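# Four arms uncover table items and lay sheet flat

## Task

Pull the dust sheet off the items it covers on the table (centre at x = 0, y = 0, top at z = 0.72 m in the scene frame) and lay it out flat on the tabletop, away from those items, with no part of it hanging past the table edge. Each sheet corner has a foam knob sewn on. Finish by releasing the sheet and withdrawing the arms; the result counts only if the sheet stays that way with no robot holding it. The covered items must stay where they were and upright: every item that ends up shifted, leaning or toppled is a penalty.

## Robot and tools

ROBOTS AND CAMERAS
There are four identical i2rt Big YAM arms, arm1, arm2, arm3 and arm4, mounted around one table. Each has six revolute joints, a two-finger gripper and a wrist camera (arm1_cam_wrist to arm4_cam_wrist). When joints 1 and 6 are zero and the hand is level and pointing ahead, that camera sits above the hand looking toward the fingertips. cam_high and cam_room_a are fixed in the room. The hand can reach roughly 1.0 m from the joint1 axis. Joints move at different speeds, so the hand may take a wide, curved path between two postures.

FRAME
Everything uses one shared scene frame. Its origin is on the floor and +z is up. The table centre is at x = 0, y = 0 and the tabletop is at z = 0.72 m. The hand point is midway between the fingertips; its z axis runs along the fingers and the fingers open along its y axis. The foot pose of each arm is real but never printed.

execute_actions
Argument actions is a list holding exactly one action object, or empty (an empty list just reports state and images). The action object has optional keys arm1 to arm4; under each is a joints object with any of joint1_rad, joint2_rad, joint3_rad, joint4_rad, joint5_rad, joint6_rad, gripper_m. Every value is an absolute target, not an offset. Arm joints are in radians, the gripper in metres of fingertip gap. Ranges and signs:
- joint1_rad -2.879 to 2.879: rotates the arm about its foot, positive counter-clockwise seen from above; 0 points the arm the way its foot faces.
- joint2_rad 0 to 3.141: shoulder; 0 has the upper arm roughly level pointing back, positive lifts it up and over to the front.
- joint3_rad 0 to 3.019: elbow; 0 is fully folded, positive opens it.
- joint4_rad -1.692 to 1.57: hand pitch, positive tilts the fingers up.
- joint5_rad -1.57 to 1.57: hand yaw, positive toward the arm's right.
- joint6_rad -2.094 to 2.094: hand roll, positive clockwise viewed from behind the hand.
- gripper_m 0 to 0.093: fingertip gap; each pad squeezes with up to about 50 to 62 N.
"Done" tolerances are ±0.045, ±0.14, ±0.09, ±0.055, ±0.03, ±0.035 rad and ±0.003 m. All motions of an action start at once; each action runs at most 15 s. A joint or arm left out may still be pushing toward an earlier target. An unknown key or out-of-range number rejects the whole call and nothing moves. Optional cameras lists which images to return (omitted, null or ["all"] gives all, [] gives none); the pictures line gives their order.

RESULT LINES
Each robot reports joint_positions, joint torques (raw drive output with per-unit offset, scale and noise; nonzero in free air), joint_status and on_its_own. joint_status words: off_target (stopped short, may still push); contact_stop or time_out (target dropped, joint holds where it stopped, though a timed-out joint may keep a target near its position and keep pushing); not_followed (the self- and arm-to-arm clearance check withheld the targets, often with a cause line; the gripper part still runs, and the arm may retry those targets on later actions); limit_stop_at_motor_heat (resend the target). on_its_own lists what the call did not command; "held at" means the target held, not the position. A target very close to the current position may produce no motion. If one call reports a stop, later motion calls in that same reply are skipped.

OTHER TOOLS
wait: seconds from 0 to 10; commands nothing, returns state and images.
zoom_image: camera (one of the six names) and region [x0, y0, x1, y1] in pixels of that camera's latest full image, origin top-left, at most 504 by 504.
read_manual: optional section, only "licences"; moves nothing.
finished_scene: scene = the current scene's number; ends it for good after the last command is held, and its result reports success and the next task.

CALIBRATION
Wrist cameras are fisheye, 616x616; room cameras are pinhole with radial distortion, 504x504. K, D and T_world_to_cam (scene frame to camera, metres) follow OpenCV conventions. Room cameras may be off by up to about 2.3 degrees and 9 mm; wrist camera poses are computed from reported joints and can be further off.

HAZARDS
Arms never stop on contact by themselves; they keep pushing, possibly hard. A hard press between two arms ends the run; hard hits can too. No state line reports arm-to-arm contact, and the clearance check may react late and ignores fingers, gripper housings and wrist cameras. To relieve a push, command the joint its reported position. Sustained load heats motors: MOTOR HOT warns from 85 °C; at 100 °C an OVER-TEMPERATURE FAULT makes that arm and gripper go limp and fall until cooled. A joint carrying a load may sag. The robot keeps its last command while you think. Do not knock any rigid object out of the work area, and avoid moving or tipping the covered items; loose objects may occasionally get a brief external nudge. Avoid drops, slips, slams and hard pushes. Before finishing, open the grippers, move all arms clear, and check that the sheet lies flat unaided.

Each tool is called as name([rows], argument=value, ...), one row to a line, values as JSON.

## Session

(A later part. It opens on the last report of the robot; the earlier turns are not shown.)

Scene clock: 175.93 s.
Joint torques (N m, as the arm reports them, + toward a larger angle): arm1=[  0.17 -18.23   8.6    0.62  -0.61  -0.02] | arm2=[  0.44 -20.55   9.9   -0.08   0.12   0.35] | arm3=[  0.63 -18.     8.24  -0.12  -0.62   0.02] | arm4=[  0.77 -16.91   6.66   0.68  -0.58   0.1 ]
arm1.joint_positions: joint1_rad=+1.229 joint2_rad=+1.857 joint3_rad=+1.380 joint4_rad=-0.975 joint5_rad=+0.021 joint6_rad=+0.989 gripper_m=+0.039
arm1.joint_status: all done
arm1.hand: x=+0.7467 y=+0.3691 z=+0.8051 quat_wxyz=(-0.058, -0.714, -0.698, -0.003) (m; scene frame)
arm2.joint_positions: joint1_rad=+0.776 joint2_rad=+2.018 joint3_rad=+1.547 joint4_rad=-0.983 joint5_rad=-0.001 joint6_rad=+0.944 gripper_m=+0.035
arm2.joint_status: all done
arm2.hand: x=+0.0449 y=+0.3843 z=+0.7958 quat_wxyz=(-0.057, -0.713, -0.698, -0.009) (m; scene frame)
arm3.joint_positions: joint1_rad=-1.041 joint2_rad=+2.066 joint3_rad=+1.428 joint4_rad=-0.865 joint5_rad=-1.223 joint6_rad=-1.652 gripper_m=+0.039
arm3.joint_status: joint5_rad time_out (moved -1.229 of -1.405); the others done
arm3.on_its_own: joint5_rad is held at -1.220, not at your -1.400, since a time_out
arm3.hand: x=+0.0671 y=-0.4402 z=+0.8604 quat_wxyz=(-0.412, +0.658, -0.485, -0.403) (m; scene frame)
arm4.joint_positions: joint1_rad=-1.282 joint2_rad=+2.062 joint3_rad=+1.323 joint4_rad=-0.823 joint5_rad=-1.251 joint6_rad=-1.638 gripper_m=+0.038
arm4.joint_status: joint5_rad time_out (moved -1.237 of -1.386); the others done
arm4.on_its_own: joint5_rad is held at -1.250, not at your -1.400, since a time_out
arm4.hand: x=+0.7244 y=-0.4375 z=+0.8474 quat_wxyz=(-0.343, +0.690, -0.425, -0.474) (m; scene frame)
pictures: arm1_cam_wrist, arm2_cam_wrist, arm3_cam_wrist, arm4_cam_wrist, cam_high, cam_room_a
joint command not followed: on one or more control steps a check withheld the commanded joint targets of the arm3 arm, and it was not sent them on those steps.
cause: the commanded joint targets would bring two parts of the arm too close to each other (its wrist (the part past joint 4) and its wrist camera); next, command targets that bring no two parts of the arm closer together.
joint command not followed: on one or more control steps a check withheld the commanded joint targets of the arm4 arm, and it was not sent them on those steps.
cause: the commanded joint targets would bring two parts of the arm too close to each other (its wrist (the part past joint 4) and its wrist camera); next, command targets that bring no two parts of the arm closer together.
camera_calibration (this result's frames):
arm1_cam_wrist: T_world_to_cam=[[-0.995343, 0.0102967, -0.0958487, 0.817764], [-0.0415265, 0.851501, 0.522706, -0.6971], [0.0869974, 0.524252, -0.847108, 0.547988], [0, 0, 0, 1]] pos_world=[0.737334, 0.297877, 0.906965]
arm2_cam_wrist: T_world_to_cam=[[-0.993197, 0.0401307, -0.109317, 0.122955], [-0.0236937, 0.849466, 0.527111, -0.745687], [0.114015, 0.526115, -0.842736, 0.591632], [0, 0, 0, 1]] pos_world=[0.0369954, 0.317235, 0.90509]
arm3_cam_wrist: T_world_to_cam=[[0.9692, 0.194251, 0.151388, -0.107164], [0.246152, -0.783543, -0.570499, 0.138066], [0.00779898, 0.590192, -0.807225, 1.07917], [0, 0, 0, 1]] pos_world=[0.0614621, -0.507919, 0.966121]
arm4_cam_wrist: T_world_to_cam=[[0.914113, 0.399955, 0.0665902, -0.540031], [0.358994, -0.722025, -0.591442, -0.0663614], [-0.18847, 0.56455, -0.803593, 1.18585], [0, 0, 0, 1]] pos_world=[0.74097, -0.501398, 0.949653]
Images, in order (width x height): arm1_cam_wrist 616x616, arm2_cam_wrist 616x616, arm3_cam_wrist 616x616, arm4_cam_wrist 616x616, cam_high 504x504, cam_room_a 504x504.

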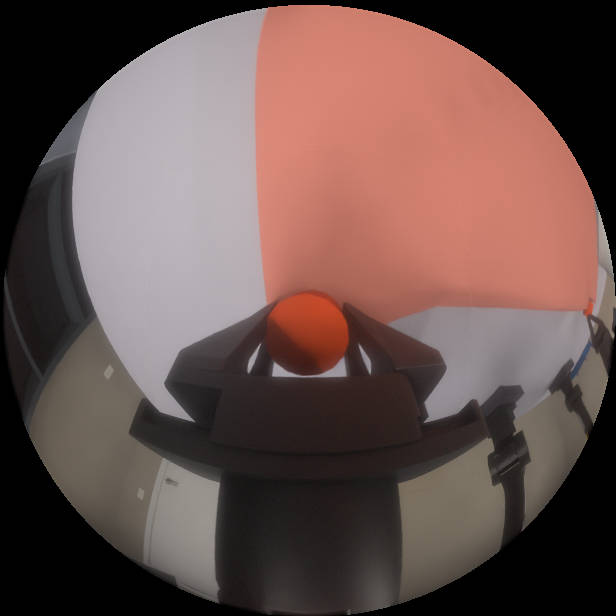

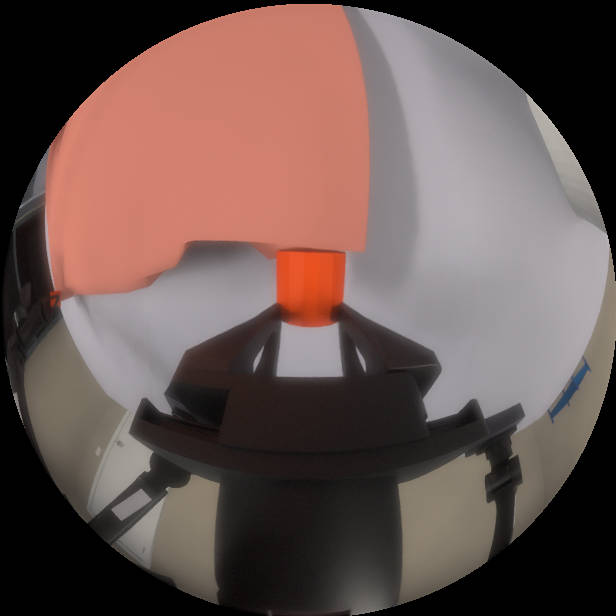

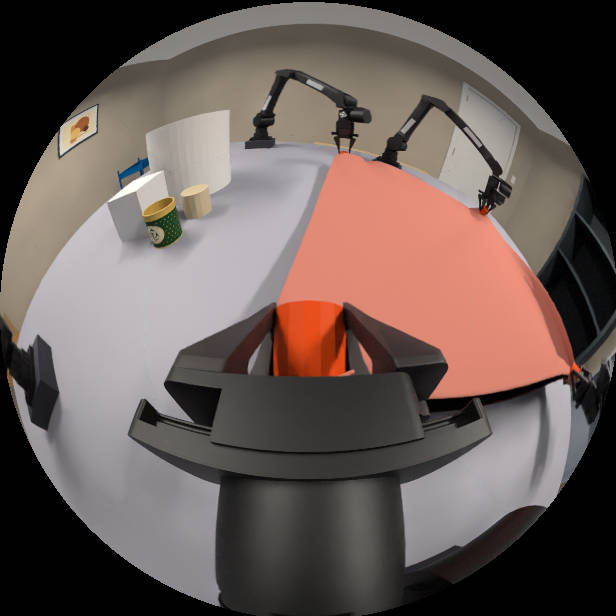

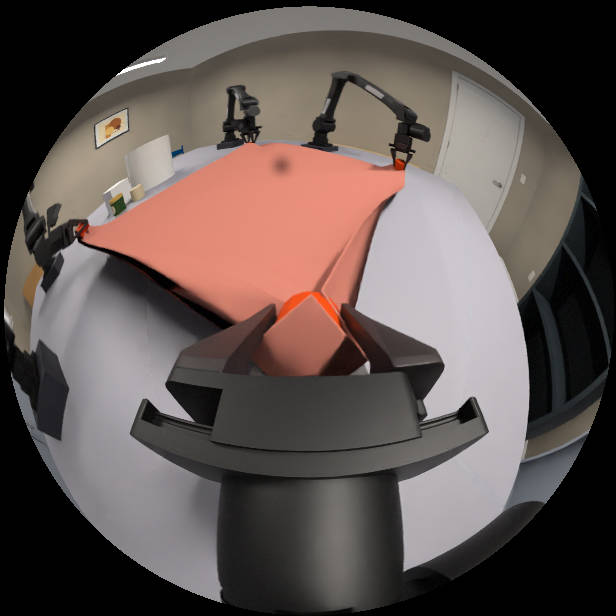

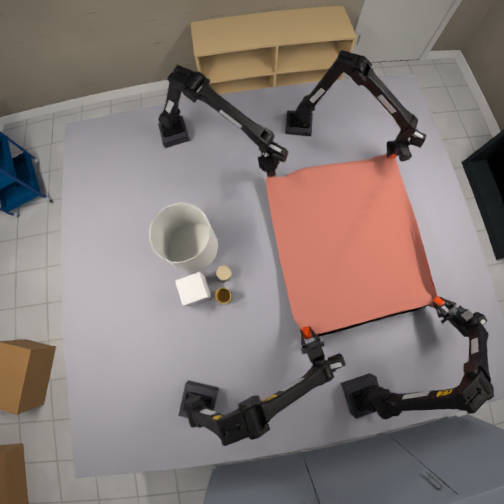

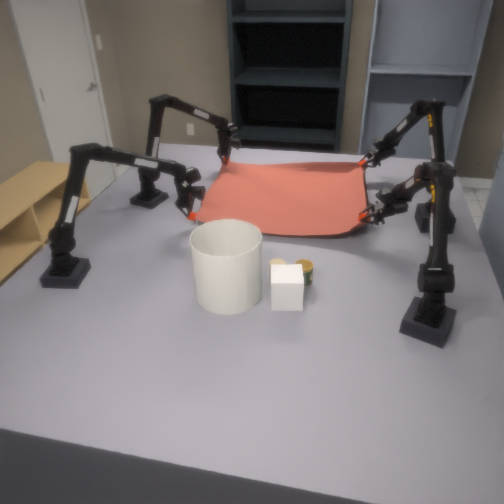

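Release B and C first, keep A and D held.

execute_actions([
  {"arm3":{"joints":{"gripper_m":0.093,"joint5_rad":-1.2}},"arm4":{"joints":{"gripper_m":0.093,"joint5_rad":-1.2}}},
], cameras=[])

execute_actions([
  {"arm3":{"joints":{"joint2_rad":1.8,"joint4_rad":-1.15,"joint5_rad":-0.6}},"arm4":{"joints":{"joint2_rad":1.8,"joint4_rad":-1.08,"joint5_rad":-0.6}}},
])

Scene clock: 182.40 s.
Joint torques (N m, as the arm reports them, + toward a larger angle): arm1=[  0.   -18.7    8.51   0.7   -0.24   0.04] | arm2=[  0.84 -19.68   9.67  -0.25   0.21   0.37] | arm3=[  0.38 -17.84   8.22  -0.09  -0.68   0.02] | arm4=[  1.08 -16.95   6.65   0.73  -0.52   0.1 ]
arm1.joint_positions: joint1_rad=+1.238 joint2_rad=+1.857 joint3_rad=+1.380 joint4_rad=-0.975 joint5_rad=+0.009 joint6_rad=+0.989 gripper_m=+0.039
arm1.joint_status: not commanded
arm1.hand: x=+0.7507 y=+0.3749 z=+0.8051 quat_wxyz=(-0.057, -0.711, -0.701, -0.008) (m; scene frame)
arm2.joint_positions: joint1_rad=+0.779 joint2_rad=+2.018 joint3_rad=+1.547 joint4_rad=-0.983 joint5_rad=-0.004 joint6_rad=+0.944 gripper_m=+0.035
arm2.joint_status: not commanded
arm2.hand: x=+0.0463 y=+0.3862 z=+0.7958 quat_wxyz=(-0.057, -0.712, -0.699, -0.010) (m; scene frame)
arm3.joint_positions: joint1_rad=-1.041 joint2_rad=+2.066 joint3_rad=+1.428 joint4_rad=-0.865 joint5_rad=-1.202 joint6_rad=-1.652 gripper_m=+0.093
arm3.joint_status: all done
arm3.hand: x=+0.0676 y=-0.4414 z=+0.8570 quat_wxyz=(-0.406, +0.662, -0.489, -0.397) (m; scene frame)
arm4.joint_positions: joint1_rad=-1.289 joint2_rad=+2.062 joint3_rad=+1.323 joint4_rad=-0.823 joint5_rad=-1.202 joint6_rad=-1.638 gripper_m=+0.093
arm4.joint_status: all done
arm4.hand: x=+0.7279 y=-0.4429 z=+0.8395 quat_wxyz=(-0.333, +0.701, -0.435, -0.457) (m; scene frame)
pictures: none
No camera images: the call's "cameras" was empty. Leave "cameras" out to get every camera's image.

Scene clock: 183.67 s.
Joint torques (N m, as the arm reports them, + toward a larger angle): arm1=[ -0.49 -18.66   8.43   0.7   -0.2   -0.02] | arm2=[  0.49 -20.28   9.79  -0.17   0.2    0.38] | arm3=[  0.71 -14.07   9.95  -0.06  -0.44   0.01] | arm4=[  1.27 -11.75   8.03   0.2   -0.34   0.09]
arm1.joint_positions: joint1_rad=+1.238 joint2_rad=+1.857 joint3_rad=+1.380 joint4_rad=-0.975 joint5_rad=+0.009 joint6_rad=+0.989 gripper_m=+0.039
arm1.joint_status: not commanded
arm1.hand: x=+0.7507 y=+0.3749 z=+0.8051 quat_wxyz=(-0.057, -0.711, -0.701, -0.008) (m; scene frame)
arm2.joint_positions: joint1_rad=+0.779 joint2_rad=+2.018 joint3_rad=+1.547 joint4_rad=-0.983 joint5_rad=-0.004 joint6_rad=+0.944 gripper_m=+0.035
arm2.joint_status: not commanded
arm2.hand: x=+0.0463 y=+0.3862 z=+0.7958 quat_wxyz=(-0.057, -0.712, -0.699, -0.010) (m; scene frame)
arm3.joint_positions: joint1_rad=-1.041 joint2_rad=+1.789 joint3_rad=+1.424 joint4_rad=-1.141 joint5_rad=-0.602 joint6_rad=-1.652 gripper_m=+0.093
arm3.joint_status: all done
arm3.hand: x=+0.0414 y=-0.5100 z=+0.9220 quat_wxyz=(-0.227, +0.759, -0.577, -0.196) (m; scene frame)
arm4.joint_positions: joint1_rad=-1.289 joint2_rad=+1.779 joint3_rad=+1.323 joint4_rad=-1.064 joint5_rad=-0.602 joint6_rad=-1.638 gripper_m=+0.093
arm4.joint_status: all done
arm4.hand: x=+0.7301 y=-0.5101 z=+0.9042 quat_wxyz=(-0.193, +0.814, -0.499, -0.226) (m; scene frame)
pictures: arm1_cam_wrist, arm2_cam_wrist, arm3_cam_wrist, arm4_cam_wrist, cam_high, cam_room_a
camera_calibration (this result's frames):
arm1_cam_wrist: T_world_to_cam=[[-0.99476, 0.000810239, -0.10223, 0.829982], [-0.0538174, 0.84605, 0.53038, -0.696827], [0.0869216, 0.533103, -0.841574, 0.536843], [0, 0, 0, 1]] pos_world=[0.741468, 0.302685, 0.906225]
arm2_cam_wrist: T_world_to_cam=[[-0.993174, 0.0370367, -0.110606, 0.126462], [-0.0272319, 0.848421, 0.528621, -0.747829], [0.113419, 0.528025, -0.841621, 0.588922], [0, 0, 0, 1]] pos_world=[0.0384387, 0.318824, 0.904955]
arm3_cam_wrist: T_world_to_cam=[[0.965628, 0.232642, 0.115933, -0.0256259], [0.233216, -0.972385, 0.00877755, -0.504955], [0.114773, 0.0185615, -0.993218, 1.04575], [0, 0, 0, 1]] pos_world=[0.0224842, -0.50446, 1.04606]
arm4_cam_wrist: T_world_to_cam=[[0.902022, 0.42292, 0.0865695, -0.517484], [0.423105, -0.905919, 0.0171154, -0.778109], [0.0856634, 0.0211895, -0.996099, 0.970255], [0, 0, 0, 1]] pos_world=[0.712889, -0.506609, 1.02459]
Images, in order (width x height): arm1_cam_wrist 616x616, arm2_cam_wrist 616x616, arm3_cam_wrist 616x616, arm4_cam_wrist 616x616, cam_high 504x504, cam_room_a 504x504.

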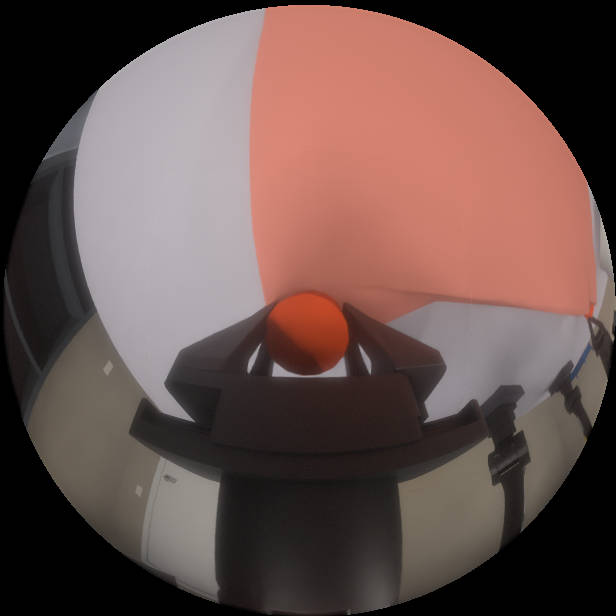

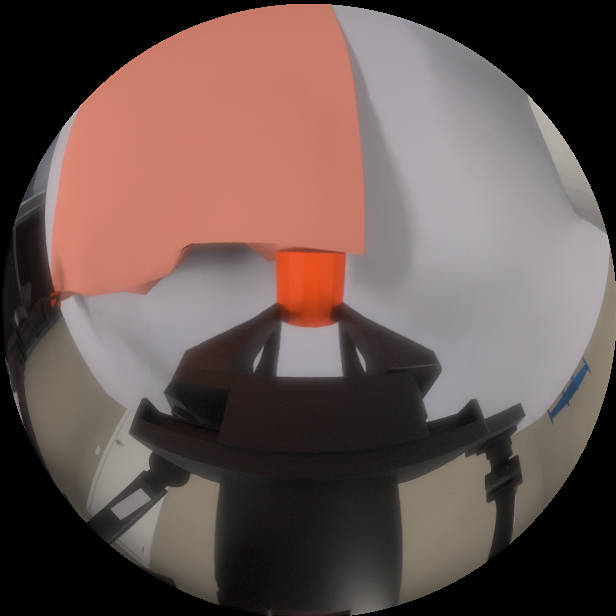

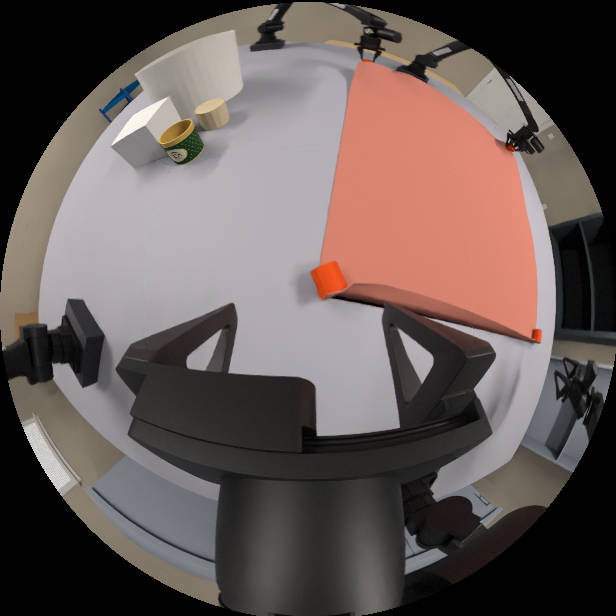

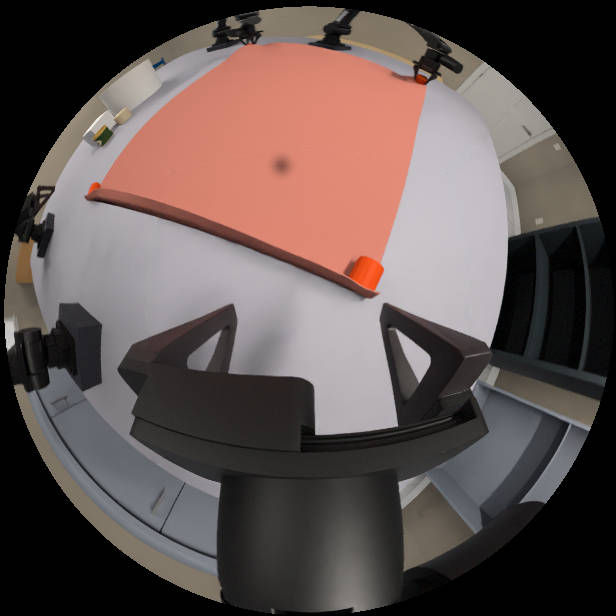

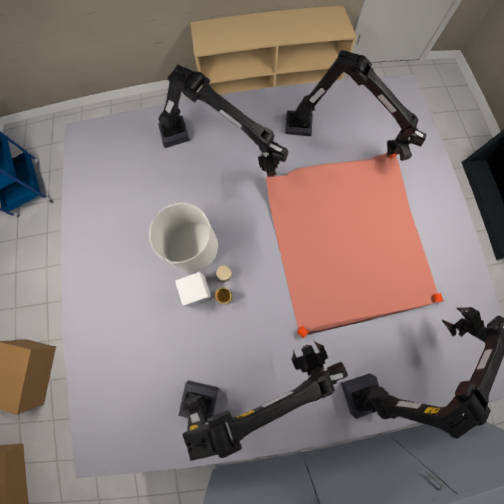

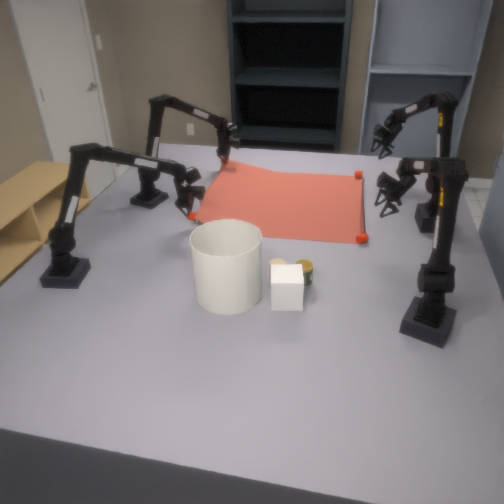

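execute_actions([
  {"arm1":{"joints":{"gripper_m":0.093}},"arm2":{"joints":{"gripper_m":0.093}},"arm3":{"joints":{"joint1_rad":-0.788,"joint2_rad":2.035,"joint3_rad":1.675,"joint4_rad":-1.18,"joint5_rad":0,"joint6_rad":-1.156}},"arm4":{"joints":{"joint1_rad":-1.031,"joint2_rad":2.085,"joint3_rad":1.735,"joint4_rad":-1.18,"joint5_rad":0,"joint6_rad":-0.925}}},
], cameras=["arm1_cam_wrist","arm2_cam_wrist","arm3_cam_wrist","arm4_cam_wrist"])

Scene clock: 204.37 s.
Joint torques (N m, as the arm reports them, + toward a larger angle): arm1=[ -0.1  -18.43   8.66   0.47  -0.03  -0.04] | arm2=[  0.   -19.47   9.72  -0.09   0.15   0.27] | arm3=[  1.15 -18.75  13.57  -0.04  -0.03   0.04] | arm4=[  1.88 -18.68  11.37   0.2   -0.03   0.17]
arm1.joint_positions: joint1_rad=+1.247 joint2_rad=+1.857 joint3_rad=+1.380 joint4_rad=-0.972 joint5_rad=+0.003 joint6_rad=+0.989 gripper_m=+0.093
arm1.joint_status: all done
arm1.hand: x=+0.7547 y=+0.3795 z=+0.8052 quat_wxyz=(-0.058, -0.708, -0.704, -0.012) (m; scene frame)
arm2.joint_positions: joint1_rad=+0.779 joint2_rad=+2.018 joint3_rad=+1.547 joint4_rad=-0.983 joint5_rad=-0.002 joint6_rad=+0.954 gripper_m=+0.093
arm2.joint_status: all done
arm2.hand: x=+0.0461 y=+0.3859 z=+0.7958 quat_wxyz=(-0.057, -0.716, -0.696, -0.009) (m; scene frame)
arm3.joint_positions: joint1_rad=-0.794 joint2_rad=+2.043 joint3_rad=+1.627 joint4_rad=-1.175 joint5_rad=-0.001 joint6_rad=-1.169 gripper_m=+0.093
arm3.joint_status: all done
arm3.hand: x=+0.0731 y=-0.4542 z=+0.8250 quat_wxyz=(+0.005, +0.711, -0.703, -0.004) (m; scene frame)
arm4.joint_positions: joint1_rad=-1.037 joint2_rad=+2.084 joint3_rad=+1.688 joint4_rad=-1.165 joint5_rad=-0.001 joint6_rad=-0.933 gripper_m=+0.093
arm4.joint_status: all done
arm4.hand: x=+0.7844 y=-0.4257 z=+0.8346 quat_wxyz=(-0.005, +0.708, -0.706, +0.000) (m; scene frame)
pictures: arm1_cam_wrist, arm2_cam_wrist, arm3_cam_wrist, arm4_cam_wrist
camera_calibration (this result's frames):
arm1_cam_wrist: T_world_to_cam=[[-0.994075, -0.00826826, -0.10838, 0.841848], [-0.0651394, 0.843533, 0.533113, -0.693263], [0.0870145, 0.537014, -0.839074, 0.530557], [0, 0, 0, 1]] pos_world=[0.745535, 0.306835, 0.906004]
arm2_cam_wrist: T_world_to_cam=[[-0.992802, 0.0469737, -0.110175, 0.122081], [-0.0184409, 0.848962, 0.528132, -0.747836], [0.118343, 0.526362, -0.841984, 0.589786], [0, 0, 0, 1]] pos_world=[0.0376143, 0.318709, 0.904998]
arm3_cam_wrist: T_world_to_cam=[[0.999781, 0.0131287, -0.0162998, -0.051003], [0.020102, -0.819173, 0.573194, -0.837718], [-0.0058271, -0.573396, -0.819258, 0.541168], [0, 0, 0, 1]] pos_world=[0.0709851, -0.375264, 0.9227]
arm4_cam_wrist: T_world_to_cam=[[0.999951, -0.00293304, 0.00942055, -0.789842], [-0.00779361, -0.820316, 0.571857, -0.811946], [0.00605055, -0.571903, -0.820299, 0.55778], [0, 0, 0, 1]] pos_world=[0.780101, -0.349373, 0.929304]
Images, in order (width x height): arm1_cam_wrist 616x616, arm2_cam_wrist 616x616, arm3_cam_wrist 616x616, arm4_cam_wrist 616x616.

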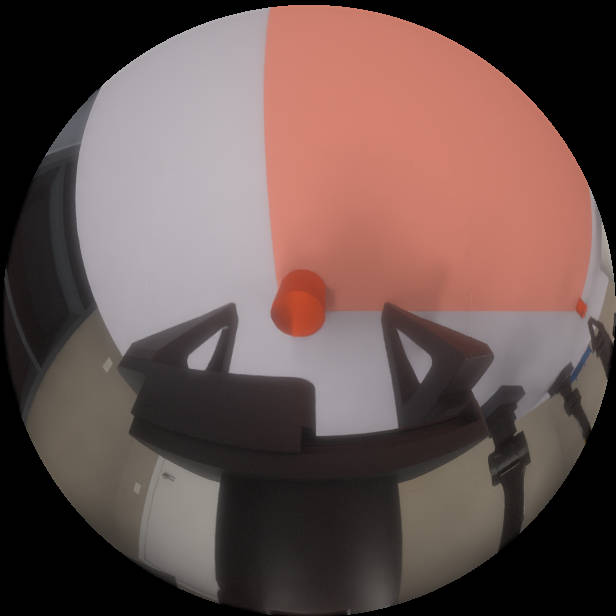

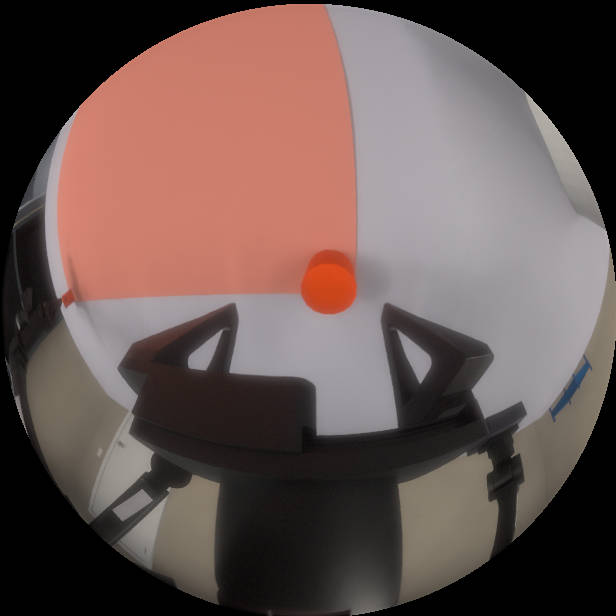

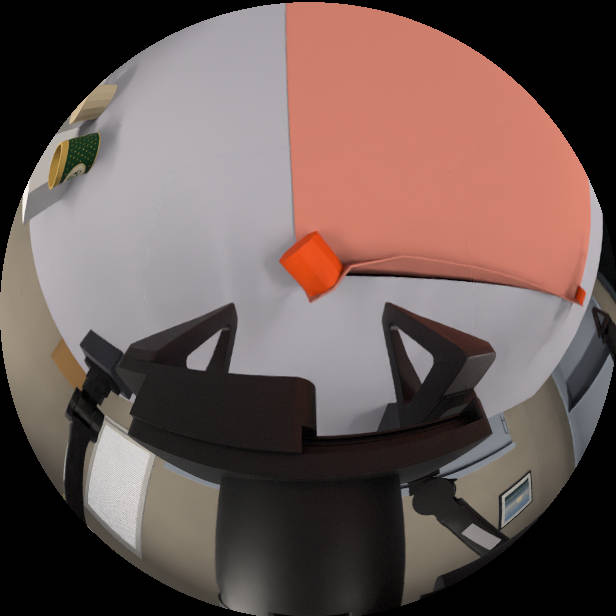

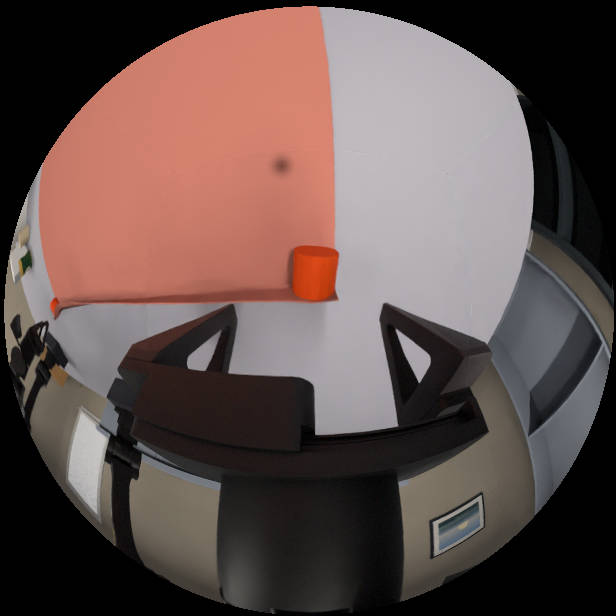

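execute_actions([
  {"arm1":{"joints":{"joint2_rad":0.9}},"arm2":{"joints":{"joint2_rad":0.9}},"arm3":{"joints":{"joint2_rad":2.14,"joint3_rad":1.57,"joint4_rad":-0.99,"joint6_rad":-1.88}},"arm4":{"joints":{"joint1_rad":-1.06,"joint2_rad":2.19,"joint3_rad":1.615,"joint4_rad":-0.98,"joint6_rad":-0.95}}},
], cameras=["arm3_cam_wrist","arm4_cam_wrist"])

Scene clock: 236.47 s.
Joint torques (N m, as the arm reports them, + toward a larger angle): arm1=[-0.57 -2.55 10.25  1.58  0.02 -0.05] | arm2=[-0.21 -3.63  8.48  1.15  0.1   0.22] | arm3=[  1.35 -18.44   8.66   0.49  -0.2   -0.24] | arm4=[  1.63 -19.63   7.18   1.34  -0.01   0.02]
arm1.joint_positions: joint1_rad=+1.247 joint2_rad=+0.892 joint3_rad=+1.380 joint4_rad=-0.966 joint5_rad=+0.002 joint6_rad=+0.989 gripper_m=+0.093
arm1.joint_status: all done
arm1.hand: x=+0.6136 y=+0.4712 z=+1.2844 quat_wxyz=(-0.507, -0.607, -0.603, -0.104) (m; scene frame)
arm2.joint_positions: joint1_rad=+0.779 joint2_rad=+0.907 joint3_rad=+1.565 joint4_rad=-0.983 joint5_rad=-0.001 joint6_rad=+0.954 gripper_m=+0.093
arm2.joint_status: all done
arm2.hand: x=-0.1436 y=+0.5297 z=+1.3970 quat_wxyz=(-0.576, -0.582, -0.567, -0.090) (m; scene frame)
arm3.joint_positions: joint1_rad=-0.794 joint2_rad=+2.142 joint3_rad=+1.568 joint4_rad=-0.998 joint5_rad=+0.002 joint6_rad=-1.866 gripper_m=+0.093
arm3.joint_status: all done
arm3.hand: x=+0.0787 y=-0.4522 z=+0.7476 quat_wxyz=(-0.003, +0.909, -0.418, +0.002) (m; scene frame)
arm4.joint_positions: joint1_rad=-1.058 joint2_rad=+2.190 joint3_rad=+1.613 joint4_rad=-0.996 joint5_rad=-0.001 joint6_rad=-0.942 gripper_m=+0.093
arm4.joint_status: all done
arm4.hand: x=+0.7871 y=-0.4392 z=+0.7456 quat_wxyz=(+0.002, +0.704, -0.710, -0.001) (m; scene frame)
pictures: arm3_cam_wrist, arm4_cam_wrist
camera_calibration (this result's frames):
arm3_cam_wrist: T_world_to_cam=[[0.758304, 0.651893, 0.00310292, 0.235452], [0.532675, -0.622356, 0.573525, -0.743415], [0.375808, -0.433253, -0.819183, 0.512253], [0, 0, 0, 1]] pos_world=[0.0249451, -0.394223, 0.845265]
arm4_cam_wrist: T_world_to_cam=[[0.999891, -0.0147263, -0.00127027, -0.7889], [-0.0112782, -0.815667, 0.578411, -0.77224], [-0.00955397, -0.578334, -0.815744, 0.4831], [0, 0, 0, 1]] pos_world=[0.78472, -0.362116, 0.839756]
Images, in order (width x height): arm3_cam_wrist 616x616, arm4_cam_wrist 616x616.

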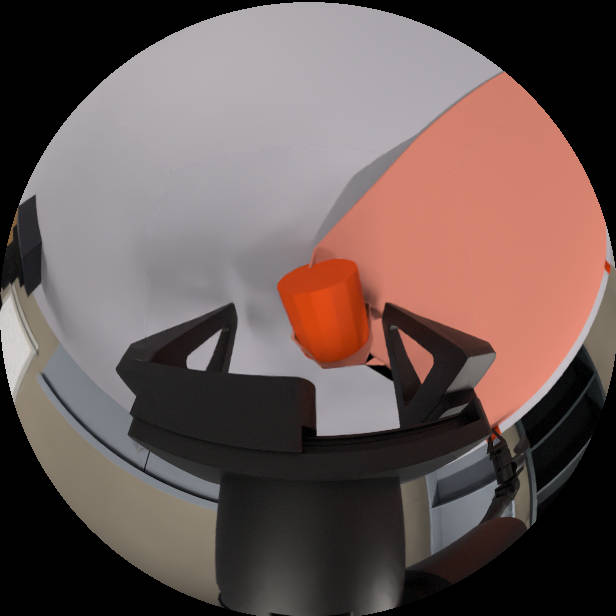

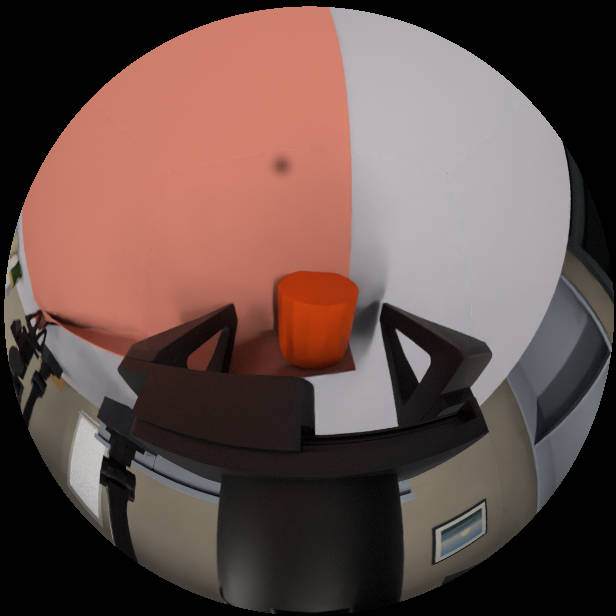

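execute_actions([
  {"arm3":{"joints":{"gripper_m":0.02}},"arm4":{"joints":{"gripper_m":0.02}},"arm2":{"joints":{"joint1_rad":0.2}}},
], cameras=[])

execute_actions([
  {"arm3":{"joints":{"joint1_rad":-1.0,"joint5_rad":-1.15,"joint6_rad":-1.57}},"arm4":{"joints":{"joint1_rad":-1.25,"joint5_rad":-1.15,"joint6_rad":-1.45}}},
], cameras=[])

execute_actions([
  {"arm3":{"joints":{"joint1_rad":-1.107,"joint2_rad":2.17,"joint3_rad":1.43,"joint4_rad":-0.83}},"arm4":{"joints":{"joint1_rad":-1.38,"joint2_rad":2.186,"joint3_rad":1.42,"joint4_rad":-0.79}}},
], cameras=["arm3_cam_wrist","arm4_cam_wrist","cam_high"])

Scene clock: 251.10 s.
Joint torques (N m, as the arm reports them, + toward a larger angle): arm1=[-0.67 -2.97 10.04  1.75 -0.06 -0.07] | arm2=[ 0.12 -3.45  8.78  1.27  0.04  0.2 ] | arm3=[  1.39 -18.33   8.69   0.3   -0.08  -0.21] | arm4=[  1.62 -19.11   7.09   1.33  -0.01   0.03]
arm1.joint_positions: joint1_rad=+1.247 joint2_rad=+0.892 joint3_rad=+1.380 joint4_rad=-0.966 joint5_rad=+0.002 joint6_rad=+0.989 gripper_m=+0.093
arm1.joint_status: not commanded
arm1.hand: x=+0.6136 y=+0.4712 z=+1.2844 quat_wxyz=(-0.507, -0.607, -0.603, -0.104) (m; scene frame)
arm2.joint_positions: joint1_rad=+0.203 joint2_rad=+0.907 joint3_rad=+1.565 joint4_rad=-0.983 joint5_rad=+0.000 joint6_rad=+0.955 gripper_m=+0.093
arm2.joint_status: all done
arm2.hand: x=-0.3158 y=+0.4023 z=+1.3974 quat_wxyz=(-0.578, -0.719, -0.378, +0.078) (m; scene frame)
arm3.joint_positions: joint1_rad=-0.793 joint2_rad=+2.141 joint3_rad=+1.568 joint4_rad=-0.993 joint5_rad=+0.000 joint6_rad=-1.867 gripper_m=+0.041
arm3.joint_status: gripper_m off_target (ended at +0.041, target +0.020)
arm3.hand: x=+0.0798 y=-0.4511 z=+0.7480 quat_wxyz=(-0.006, +0.909, -0.417, +0.004) (m; scene frame)
arm4.joint_positions: joint1_rad=-1.058 joint2_rad=+2.190 joint3_rad=+1.613 joint4_rad=-0.996 joint5_rad=-0.001 joint6_rad=-0.942 gripper_m=+0.041
arm4.joint_status: gripper_m off_target (ended at +0.041, target +0.020)
arm4.hand: x=+0.7871 y=-0.4392 z=+0.7456 quat_wxyz=(+0.002, +0.704, -0.710, -0.001) (m; scene frame)
pictures: none
No camera images: the call's "cameras" was empty. Leave "cameras" out to get every camera's image.

Scene clock: 252.67 s.
Joint torques (N m, as the arm reports them, + toward a larger angle): arm1=[-0.32 -2.57 10.17  1.49 -0.01 -0.07] | arm2=[ 0.54 -3.2   8.55  1.09  0.03  0.19] | arm3=[  0.75 -18.41   8.72   0.17  -0.93   0.07] | arm4=[  0.84 -18.8    7.13   1.35  -0.69   0.  ]
arm1.joint_positions: joint1_rad=+1.247 joint2_rad=+0.892 joint3_rad=+1.380 joint4_rad=-0.966 joint5_rad=+0.002 joint6_rad=+0.989 gripper_m=+0.093
arm1.joint_status: not commanded
arm1.hand: x=+0.6136 y=+0.4712 z=+1.2844 quat_wxyz=(-0.507, -0.607, -0.603, -0.104) (m; scene frame)
arm2.joint_positions: joint1_rad=+0.203 joint2_rad=+0.907 joint3_rad=+1.565 joint4_rad=-0.983 joint5_rad=+0.000 joint6_rad=+0.955 gripper_m=+0.093
arm2.joint_status: not commanded
arm2.hand: x=-0.3158 y=+0.4023 z=+1.3974 quat_wxyz=(-0.578, -0.719, -0.378, +0.078) (m; scene frame)
arm3.joint_positions: joint1_rad=-0.998 joint2_rad=+2.141 joint3_rad=+1.568 joint4_rad=-0.989 joint5_rad=-1.146 joint6_rad=-1.585 gripper_m=+0.041
arm3.joint_status: all done
arm3.hand: x=+0.0845 y=-0.4162 z=+0.8494 quat_wxyz=(-0.351, +0.659, -0.520, -0.416) (m; scene frame)
arm4.joint_positions: joint1_rad=-1.240 joint2_rad=+2.190 joint3_rad=+1.613 joint4_rad=-0.996 joint5_rad=-1.147 joint6_rad=-1.441 gripper_m=+0.041
arm4.joint_status: all done
arm4.hand: x=+0.7778 y=-0.3943 z=+0.8469 quat_wxyz=(-0.260, +0.677, -0.497, -0.476) (m; scene frame)
pictures: none
No camera images: the call's "cameras" was empty. Leave "cameras" out to get every camera's image.

Scene clock: 253.87 s.
Joint torques (N m, as the arm reports them, + toward a larger angle): arm1=[-1.34 -2.85 10.28  1.44 -0.05 -0.06] | arm2=[-0.05 -3.16  8.52  1.18  0.01  0.18] | arm3=[  1.46 -17.45   7.35   0.49  -0.8    0.06] | arm4=[  1.67 -18.51   5.94   1.37  -0.59   0.01]
arm1.joint_positions: joint1_rad=+1.247 joint2_rad=+0.892 joint3_rad=+1.380 joint4_rad=-0.966 joint5_rad=+0.002 joint6_rad=+0.989 gripper_m=+0.093
arm1.joint_status: not commanded
arm1.hand: x=+0.6136 y=+0.4712 z=+1.2844 quat_wxyz=(-0.507, -0.607, -0.603, -0.104) (m; scene frame)
arm2.joint_positions: joint1_rad=+0.203 joint2_rad=+0.907 joint3_rad=+1.565 joint4_rad=-0.983 joint5_rad=+0.000 joint6_rad=+0.955 gripper_m=+0.093
arm2.joint_status: not commanded
arm2.hand: x=-0.3158 y=+0.4023 z=+1.3974 quat_wxyz=(-0.578, -0.719, -0.378, +0.078) (m; scene frame)
arm3.joint_positions: joint1_rad=-1.113 joint2_rad=+2.164 joint3_rad=+1.433 joint4_rad=-0.837 joint5_rad=-1.149 joint6_rad=-1.584 gripper_m=+0.041
arm3.joint_status: all done
arm3.hand: x=+0.0820 y=-0.4845 z=+0.7954 quat_wxyz=(-0.373, +0.626, -0.558, -0.398) (m; scene frame)
arm4.joint_positions: joint1_rad=-1.380 joint2_rad=+2.190 joint3_rad=+1.419 joint4_rad=-0.809 joint5_rad=-1.150 joint6_rad=-1.442 gripper_m=+0.041
arm4.joint_status: all done
arm4.hand: x=+0.7842 y=-0.4804 z=+0.7897 quat_wxyz=(-0.291, +0.640, -0.543, -0.459) (m; scene frame)
pictures: arm3_cam_wrist, arm4_cam_wrist, cam_high
camera_calibration (this result's frames):
arm3_cam_wrist: T_world_to_cam=[[0.994362, 0.103831, 0.0215209, -0.0457271], [0.0998953, -0.849191, -0.518551, 0.00156191], [-0.0355663, 0.517777, -0.854776, 1.05897], [0, 0, 0, 1]] pos_world=[0.0829771, -0.542239, 0.90698]
arm4_cam_wrist: T_world_to_cam=[[0.963036, 0.235957, -0.129947, -0.535629], [0.141565, -0.853742, -0.501083, -0.117019], [-0.229175, 0.464165, -0.855588, 1.19975], [0, 0, 0, 1]] pos_world=[0.807349, -0.5304, 0.898253]
Images, in order (width x height): arm3_cam_wrist 616x616, arm4_cam_wrist 616x616, cam_high 504x504.

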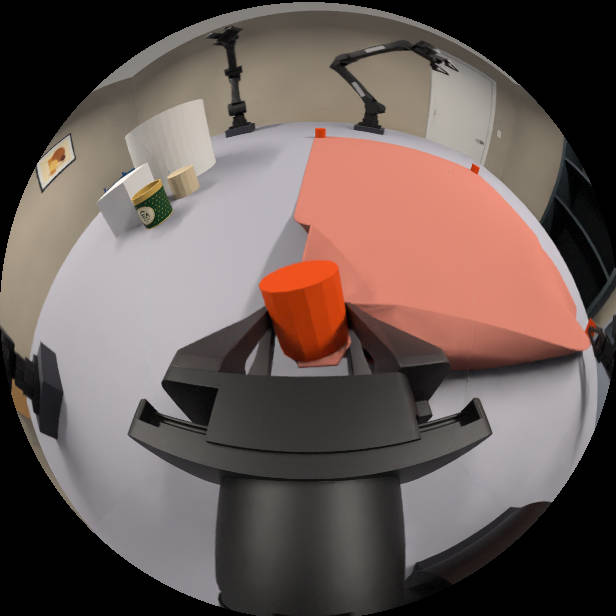

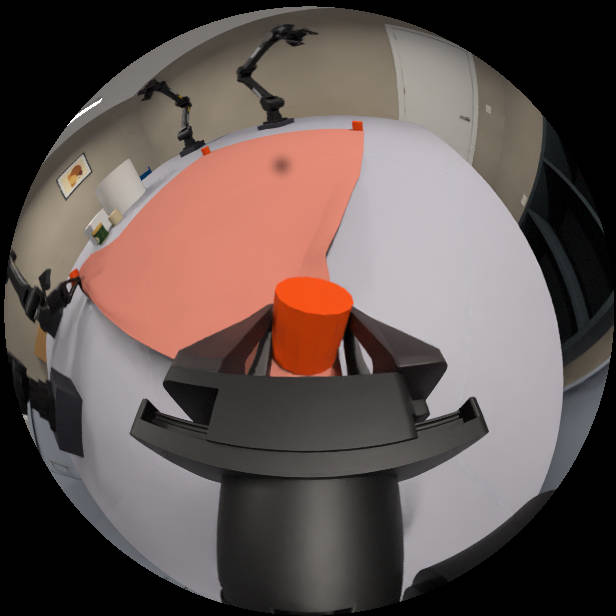

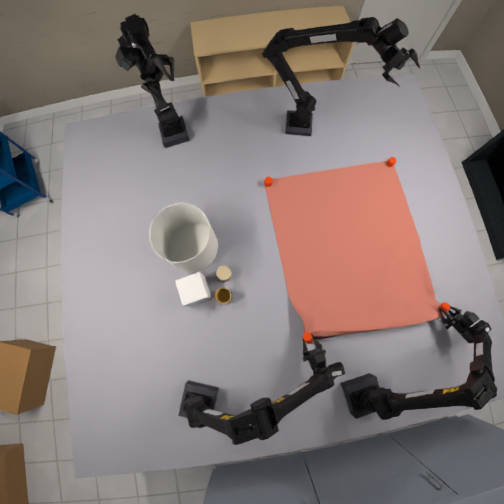

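execute_actions([
  {"arm3":{"joints":{"joint1_rad":-1.18}},"arm4":{"joints":{"joint1_rad":-1.46}}},
], cameras=["cam_high","cam_room_a"])

Scene clock: 274.30 s.
Joint torques (N m, as the arm reports them, + toward a larger angle): arm1=[-0.43 -2.13 10.08  1.51 -0.03 -0.09] | arm2=[-0.29 -3.28  8.67  1.31 -0.02  0.22] | arm3=[  1.54 -17.13   7.3    0.41  -0.81   0.06] | arm4=[  1.65 -17.98   5.93   1.34  -0.6    0.02]
arm1.joint_positions: joint1_rad=+1.247 joint2_rad=+0.892 joint3_rad=+1.380 joint4_rad=-0.966 joint5_rad=+0.002 joint6_rad=+0.989 gripper_m=+0.093
arm1.joint_status: not commanded
arm1.hand: x=+0.6136 y=+0.4712 z=+1.2844 quat_wxyz=(-0.507, -0.607, -0.603, -0.104) (m; scene frame)
arm2.joint_positions: joint1_rad=+0.203 joint2_rad=+0.907 joint3_rad=+1.565 joint4_rad=-0.983 joint5_rad=+0.000 joint6_rad=+0.955 gripper_m=+0.093
arm2.joint_status: not commanded
arm2.hand: x=-0.3158 y=+0.4023 z=+1.3974 quat_wxyz=(-0.578, -0.719, -0.378, +0.078) (m; scene frame)
arm3.joint_positions: joint1_rad=-1.189 joint2_rad=+2.164 joint3_rad=+1.433 joint4_rad=-0.835 joint5_rad=-1.149 joint6_rad=-1.584 gripper_m=+0.041
arm3.joint_status: all done
arm3.hand: x=+0.0968 y=-0.5277 z=+0.7953 quat_wxyz=(-0.388, +0.604, -0.581, -0.384) (m; scene frame)
arm4.joint_positions: joint1_rad=-1.462 joint2_rad=+2.190 joint3_rad=+1.419 joint4_rad=-0.809 joint5_rad=-1.150 joint6_rad=-1.442 gripper_m=+0.041
arm4.joint_status: all done
arm4.hand: x=+0.8086 y=-0.5225 z=+0.7898 quat_wxyz=(-0.310, +0.617, -0.569, -0.447) (m; scene frame)
pictures: cam_high, cam_room_a
Images, in order (width x height): cam_high 504x504, cam_room_a 504x504.

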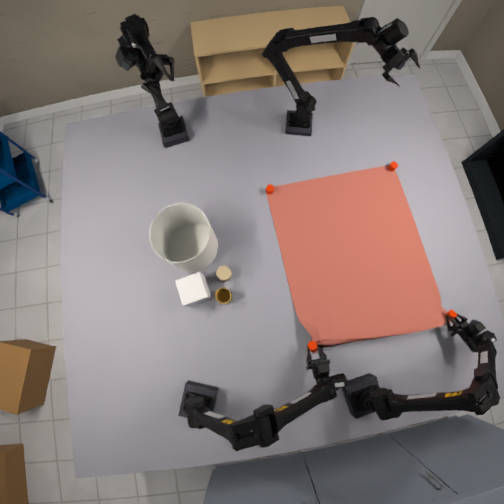

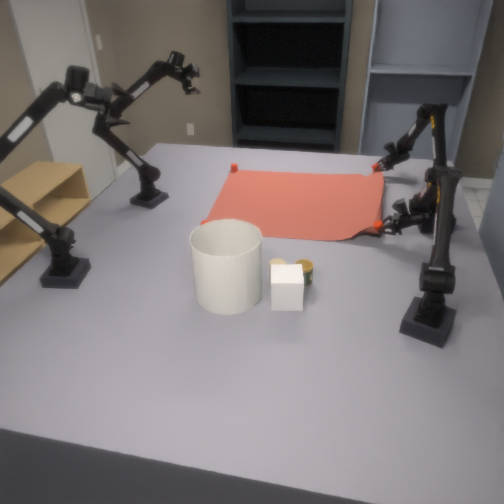

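execute_actions([
  {"arm3":{"joints":{"gripper_m":0.093}},"arm4":{"joints":{"gripper_m":0.093}}},
], cameras=[])

execute_actions([
  {"arm3":{"joints":{"joint2_rad":1.2}},"arm4":{"joints":{"joint2_rad":1.2}}},
], cameras=["cam_high","cam_room_a"])

zoom_image(camera="cam_high", region=[250, 150, 500, 400])

Scene clock: 282.70 s.
Joint torques (N m, as the arm reports them, + toward a larger angle): arm1=[-0.71 -3.05 10.07  1.84 -0.09 -0.09] | arm2=[ 0.17 -3.65  8.79  1.08  0.01  0.18] | arm3=[  1.58 -17.56   7.41   0.39  -0.81   0.04] | arm4=[  2.02 -18.2    5.89   1.36  -0.6    0.03]
arm1.joint_positions: joint1_rad=+1.247 joint2_rad=+0.892 joint3_rad=+1.380 joint4_rad=-0.966 joint5_rad=+0.002 joint6_rad=+0.989 gripper_m=+0.093
arm1.joint_status: not commanded
arm1.hand: x=+0.6136 y=+0.4712 z=+1.2844 quat_wxyz=(-0.507, -0.607, -0.603, -0.104) (m; scene frame)
arm2.joint_positions: joint1_rad=+0.203 joint2_rad=+0.907 joint3_rad=+1.565 joint4_rad=-0.983 joint5_rad=+0.000 joint6_rad=+0.955 gripper_m=+0.093
arm2.joint_status: not commanded
arm2.hand: x=-0.3158 y=+0.4023 z=+1.3974 quat_wxyz=(-0.578, -0.719, -0.378, +0.078) (m; scene frame)
arm3.joint_positions: joint1_rad=-1.189 joint2_rad=+2.164 joint3_rad=+1.433 joint4_rad=-0.835 joint5_rad=-1.149 joint6_rad=-1.583 gripper_m=+0.093
arm3.joint_status: all done
arm3.hand: x=+0.0966 y=-0.5273 z=+0.7953 quat_wxyz=(-0.388, +0.604, -0.581, -0.384) (m; scene frame)
arm4.joint_positions: joint1_rad=-1.462 joint2_rad=+2.190 joint3_rad=+1.419 joint4_rad=-0.807 joint5_rad=-1.150 joint6_rad=-1.443 gripper_m=+0.093
arm4.joint_status: all done
arm4.hand: x=+0.8088 y=-0.5225 z=+0.7898 quat_wxyz=(-0.311, +0.617, -0.569, -0.446) (m; scene frame)
pictures: none
No camera images: the call's "cameras" was empty. Leave "cameras" out to get every camera's image.

Scene clock: 284.40 s.
Joint torques (N m, as the arm reports them, + toward a larger angle): arm1=[-0.01 -2.95 10.19  1.77 -0.04 -0.08] | arm2=[ 0.22 -3.17  8.73  1.18  0.    0.22] | arm3=[ 1.53 -7.37 11.89  1.55 -0.37  0.12] | arm4=[ 1.73 -4.98  9.57  2.26 -0.28  0.1 ]
arm1.joint_positions: joint1_rad=+1.247 joint2_rad=+0.892 joint3_rad=+1.380 joint4_rad=-0.966 joint5_rad=+0.002 joint6_rad=+0.989 gripper_m=+0.093
arm1.joint_status: not commanded
arm1.hand: x=+0.6136 y=+0.4712 z=+1.2844 quat_wxyz=(-0.507, -0.607, -0.603, -0.104) (m; scene frame)
arm2.joint_positions: joint1_rad=+0.203 joint2_rad=+0.907 joint3_rad=+1.565 joint4_rad=-0.983 joint5_rad=+0.000 joint6_rad=+0.955 gripper_m=+0.093
arm2.joint_status: not commanded
arm2.hand: x=-0.3158 y=+0.4023 z=+1.3974 quat_wxyz=(-0.578, -0.719, -0.378, +0.078) (m; scene frame)
arm3.joint_positions: joint1_rad=-1.187 joint2_rad=+1.194 joint3_rad=+1.420 joint4_rad=-0.835 joint5_rad=-1.152 joint6_rad=-1.581 gripper_m=+0.093
arm3.joint_status: all done
arm3.hand: x=-0.0459 y=-0.5318 z=+1.2981 quat_wxyz=(-0.619, +0.708, -0.334, -0.069) (m; scene frame)
arm4.joint_positions: joint1_rad=-1.462 joint2_rad=+1.184 joint3_rad=+1.414 joint4_rad=-0.803 joint5_rad=-1.152 joint6_rad=-1.443 gripper_m=+0.093
arm4.joint_status: all done
arm4.hand: x=+0.6769 y=-0.5510 z=+1.3166 quat_wxyz=(-0.603, +0.719, -0.306, -0.160) (m; scene frame)
pictures: cam_high, cam_room_a
Images, in order (width x height): cam_high 504x504, cam_room_a 504x504.

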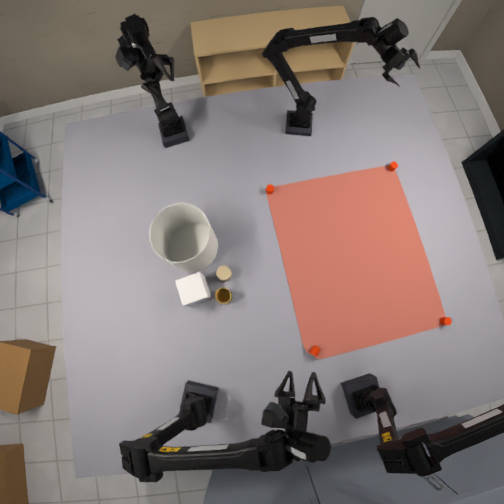

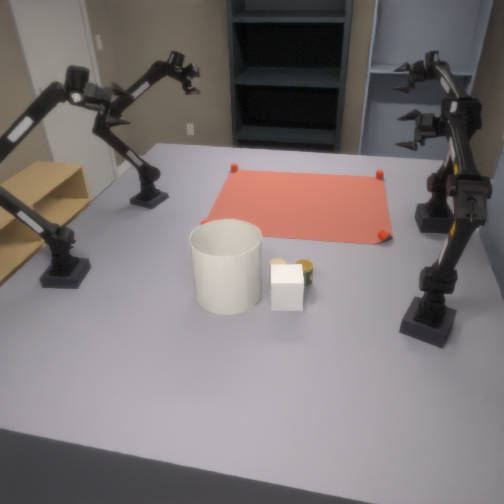

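Region (250, 150, 500, 400) of cam_high's 504x504 image, scaled by 2.016, with more detail than that image has.

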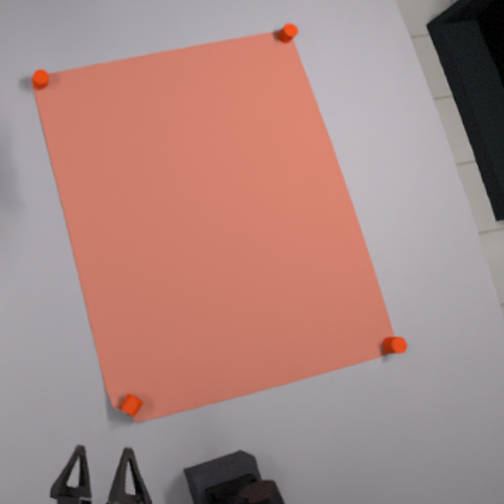

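execute_actions([
  {"arm3":{"joints":{"joint1_rad":-0.97,"joint2_rad":2.036,"joint3_rad":1.697,"joint4_rad":-1.231,"joint5_rad":0,"joint6_rad":-0.52}}},
], cameras=["arm3_cam_wrist","cam_high"])

Scene clock: 320.83 s.
Joint torques (N m, as the arm reports them, + toward a larger angle): arm1=[-1.06 -3.31  9.89  1.69 -0.07 -0.07] | arm2=[ 0.15 -3.22  8.59  1.01  0.02  0.21] | arm3=[  0.69 -18.4   11.13  -0.09   0.06   0.04] | arm4=[ 1.51 -5.15  9.61  2.29 -0.27  0.09]
arm1.joint_positions: joint1_rad=+1.247 joint2_rad=+0.892 joint3_rad=+1.380 joint4_rad=-0.966 joint5_rad=+0.002 joint6_rad=+0.989 gripper_m=+0.093
arm1.joint_status: not commanded
arm1.hand: x=+0.6136 y=+0.4712 z=+1.2844 quat_wxyz=(-0.507, -0.607, -0.603, -0.104) (m; scene frame)
arm2.joint_positions: joint1_rad=+0.203 joint2_rad=+0.907 joint3_rad=+1.565 joint4_rad=-0.983 joint5_rad=+0.000 joint6_rad=+0.955 gripper_m=+0.093
arm2.joint_status: not commanded
arm2.hand: x=-0.3158 y=+0.4023 z=+1.3974 quat_wxyz=(-0.578, -0.719, -0.378, +0.078) (m; scene frame)
arm3.joint_positions: joint1_rad=-0.966 joint2_rad=+2.040 joint3_rad=+1.678 joint4_rad=-1.224 joint5_rad=-0.002 joint6_rad=-0.533 gripper_m=+0.093
arm3.joint_status: all done
arm3.hand: x=+0.1141 y=-0.5495 z=+0.8447 quat_wxyz=(+0.003, +0.378, -0.926, -0.003) (m; scene frame)
arm4.joint_positions: joint1_rad=-1.462 joint2_rad=+1.184 joint3_rad=+1.414 joint4_rad=-0.803 joint5_rad=-1.152 joint6_rad=-1.443 gripper_m=+0.093
arm4.joint_status: not commanded
arm4.hand: x=+0.6769 y=-0.5510 z=+1.3166 quat_wxyz=(-0.603, +0.719, -0.306, -0.160) (m; scene frame)
pictures: arm3_cam_wrist, cam_high
camera_calibration (this result's frames):
arm3_cam_wrist: T_world_to_cam=[[0.70062, -0.71343, -0.0122584, -0.459023], [-0.579087, -0.578558, 0.574395, -0.72834], [-0.416882, -0.395333, -0.818487, 0.647027], [0, 0, 0, 1]] pos_world=[0.169562, -0.493076, 0.942311]
Images, in order (width x height): arm3_cam_wrist 616x616, cam_high 504x504.

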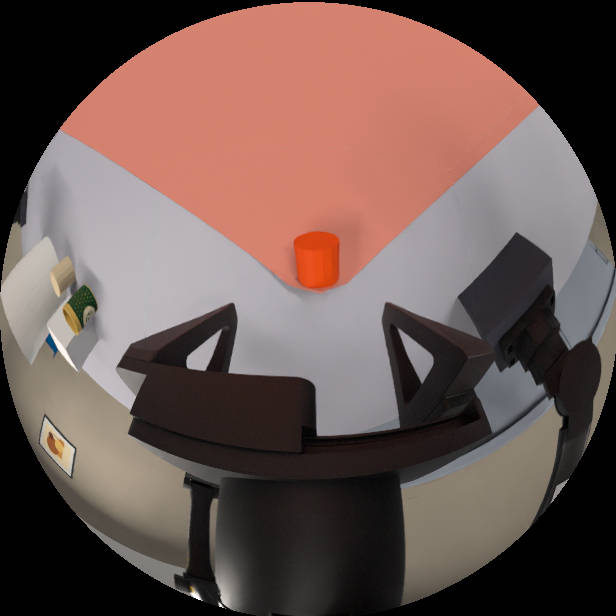

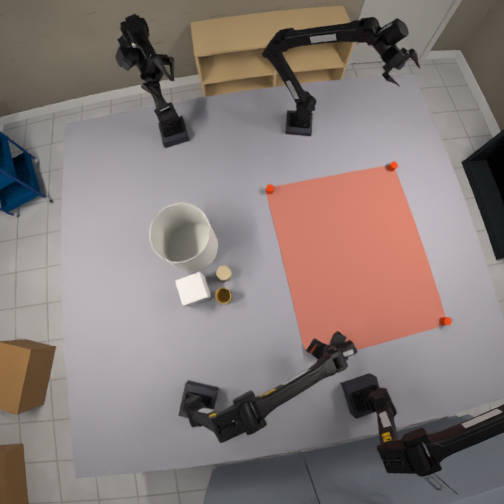

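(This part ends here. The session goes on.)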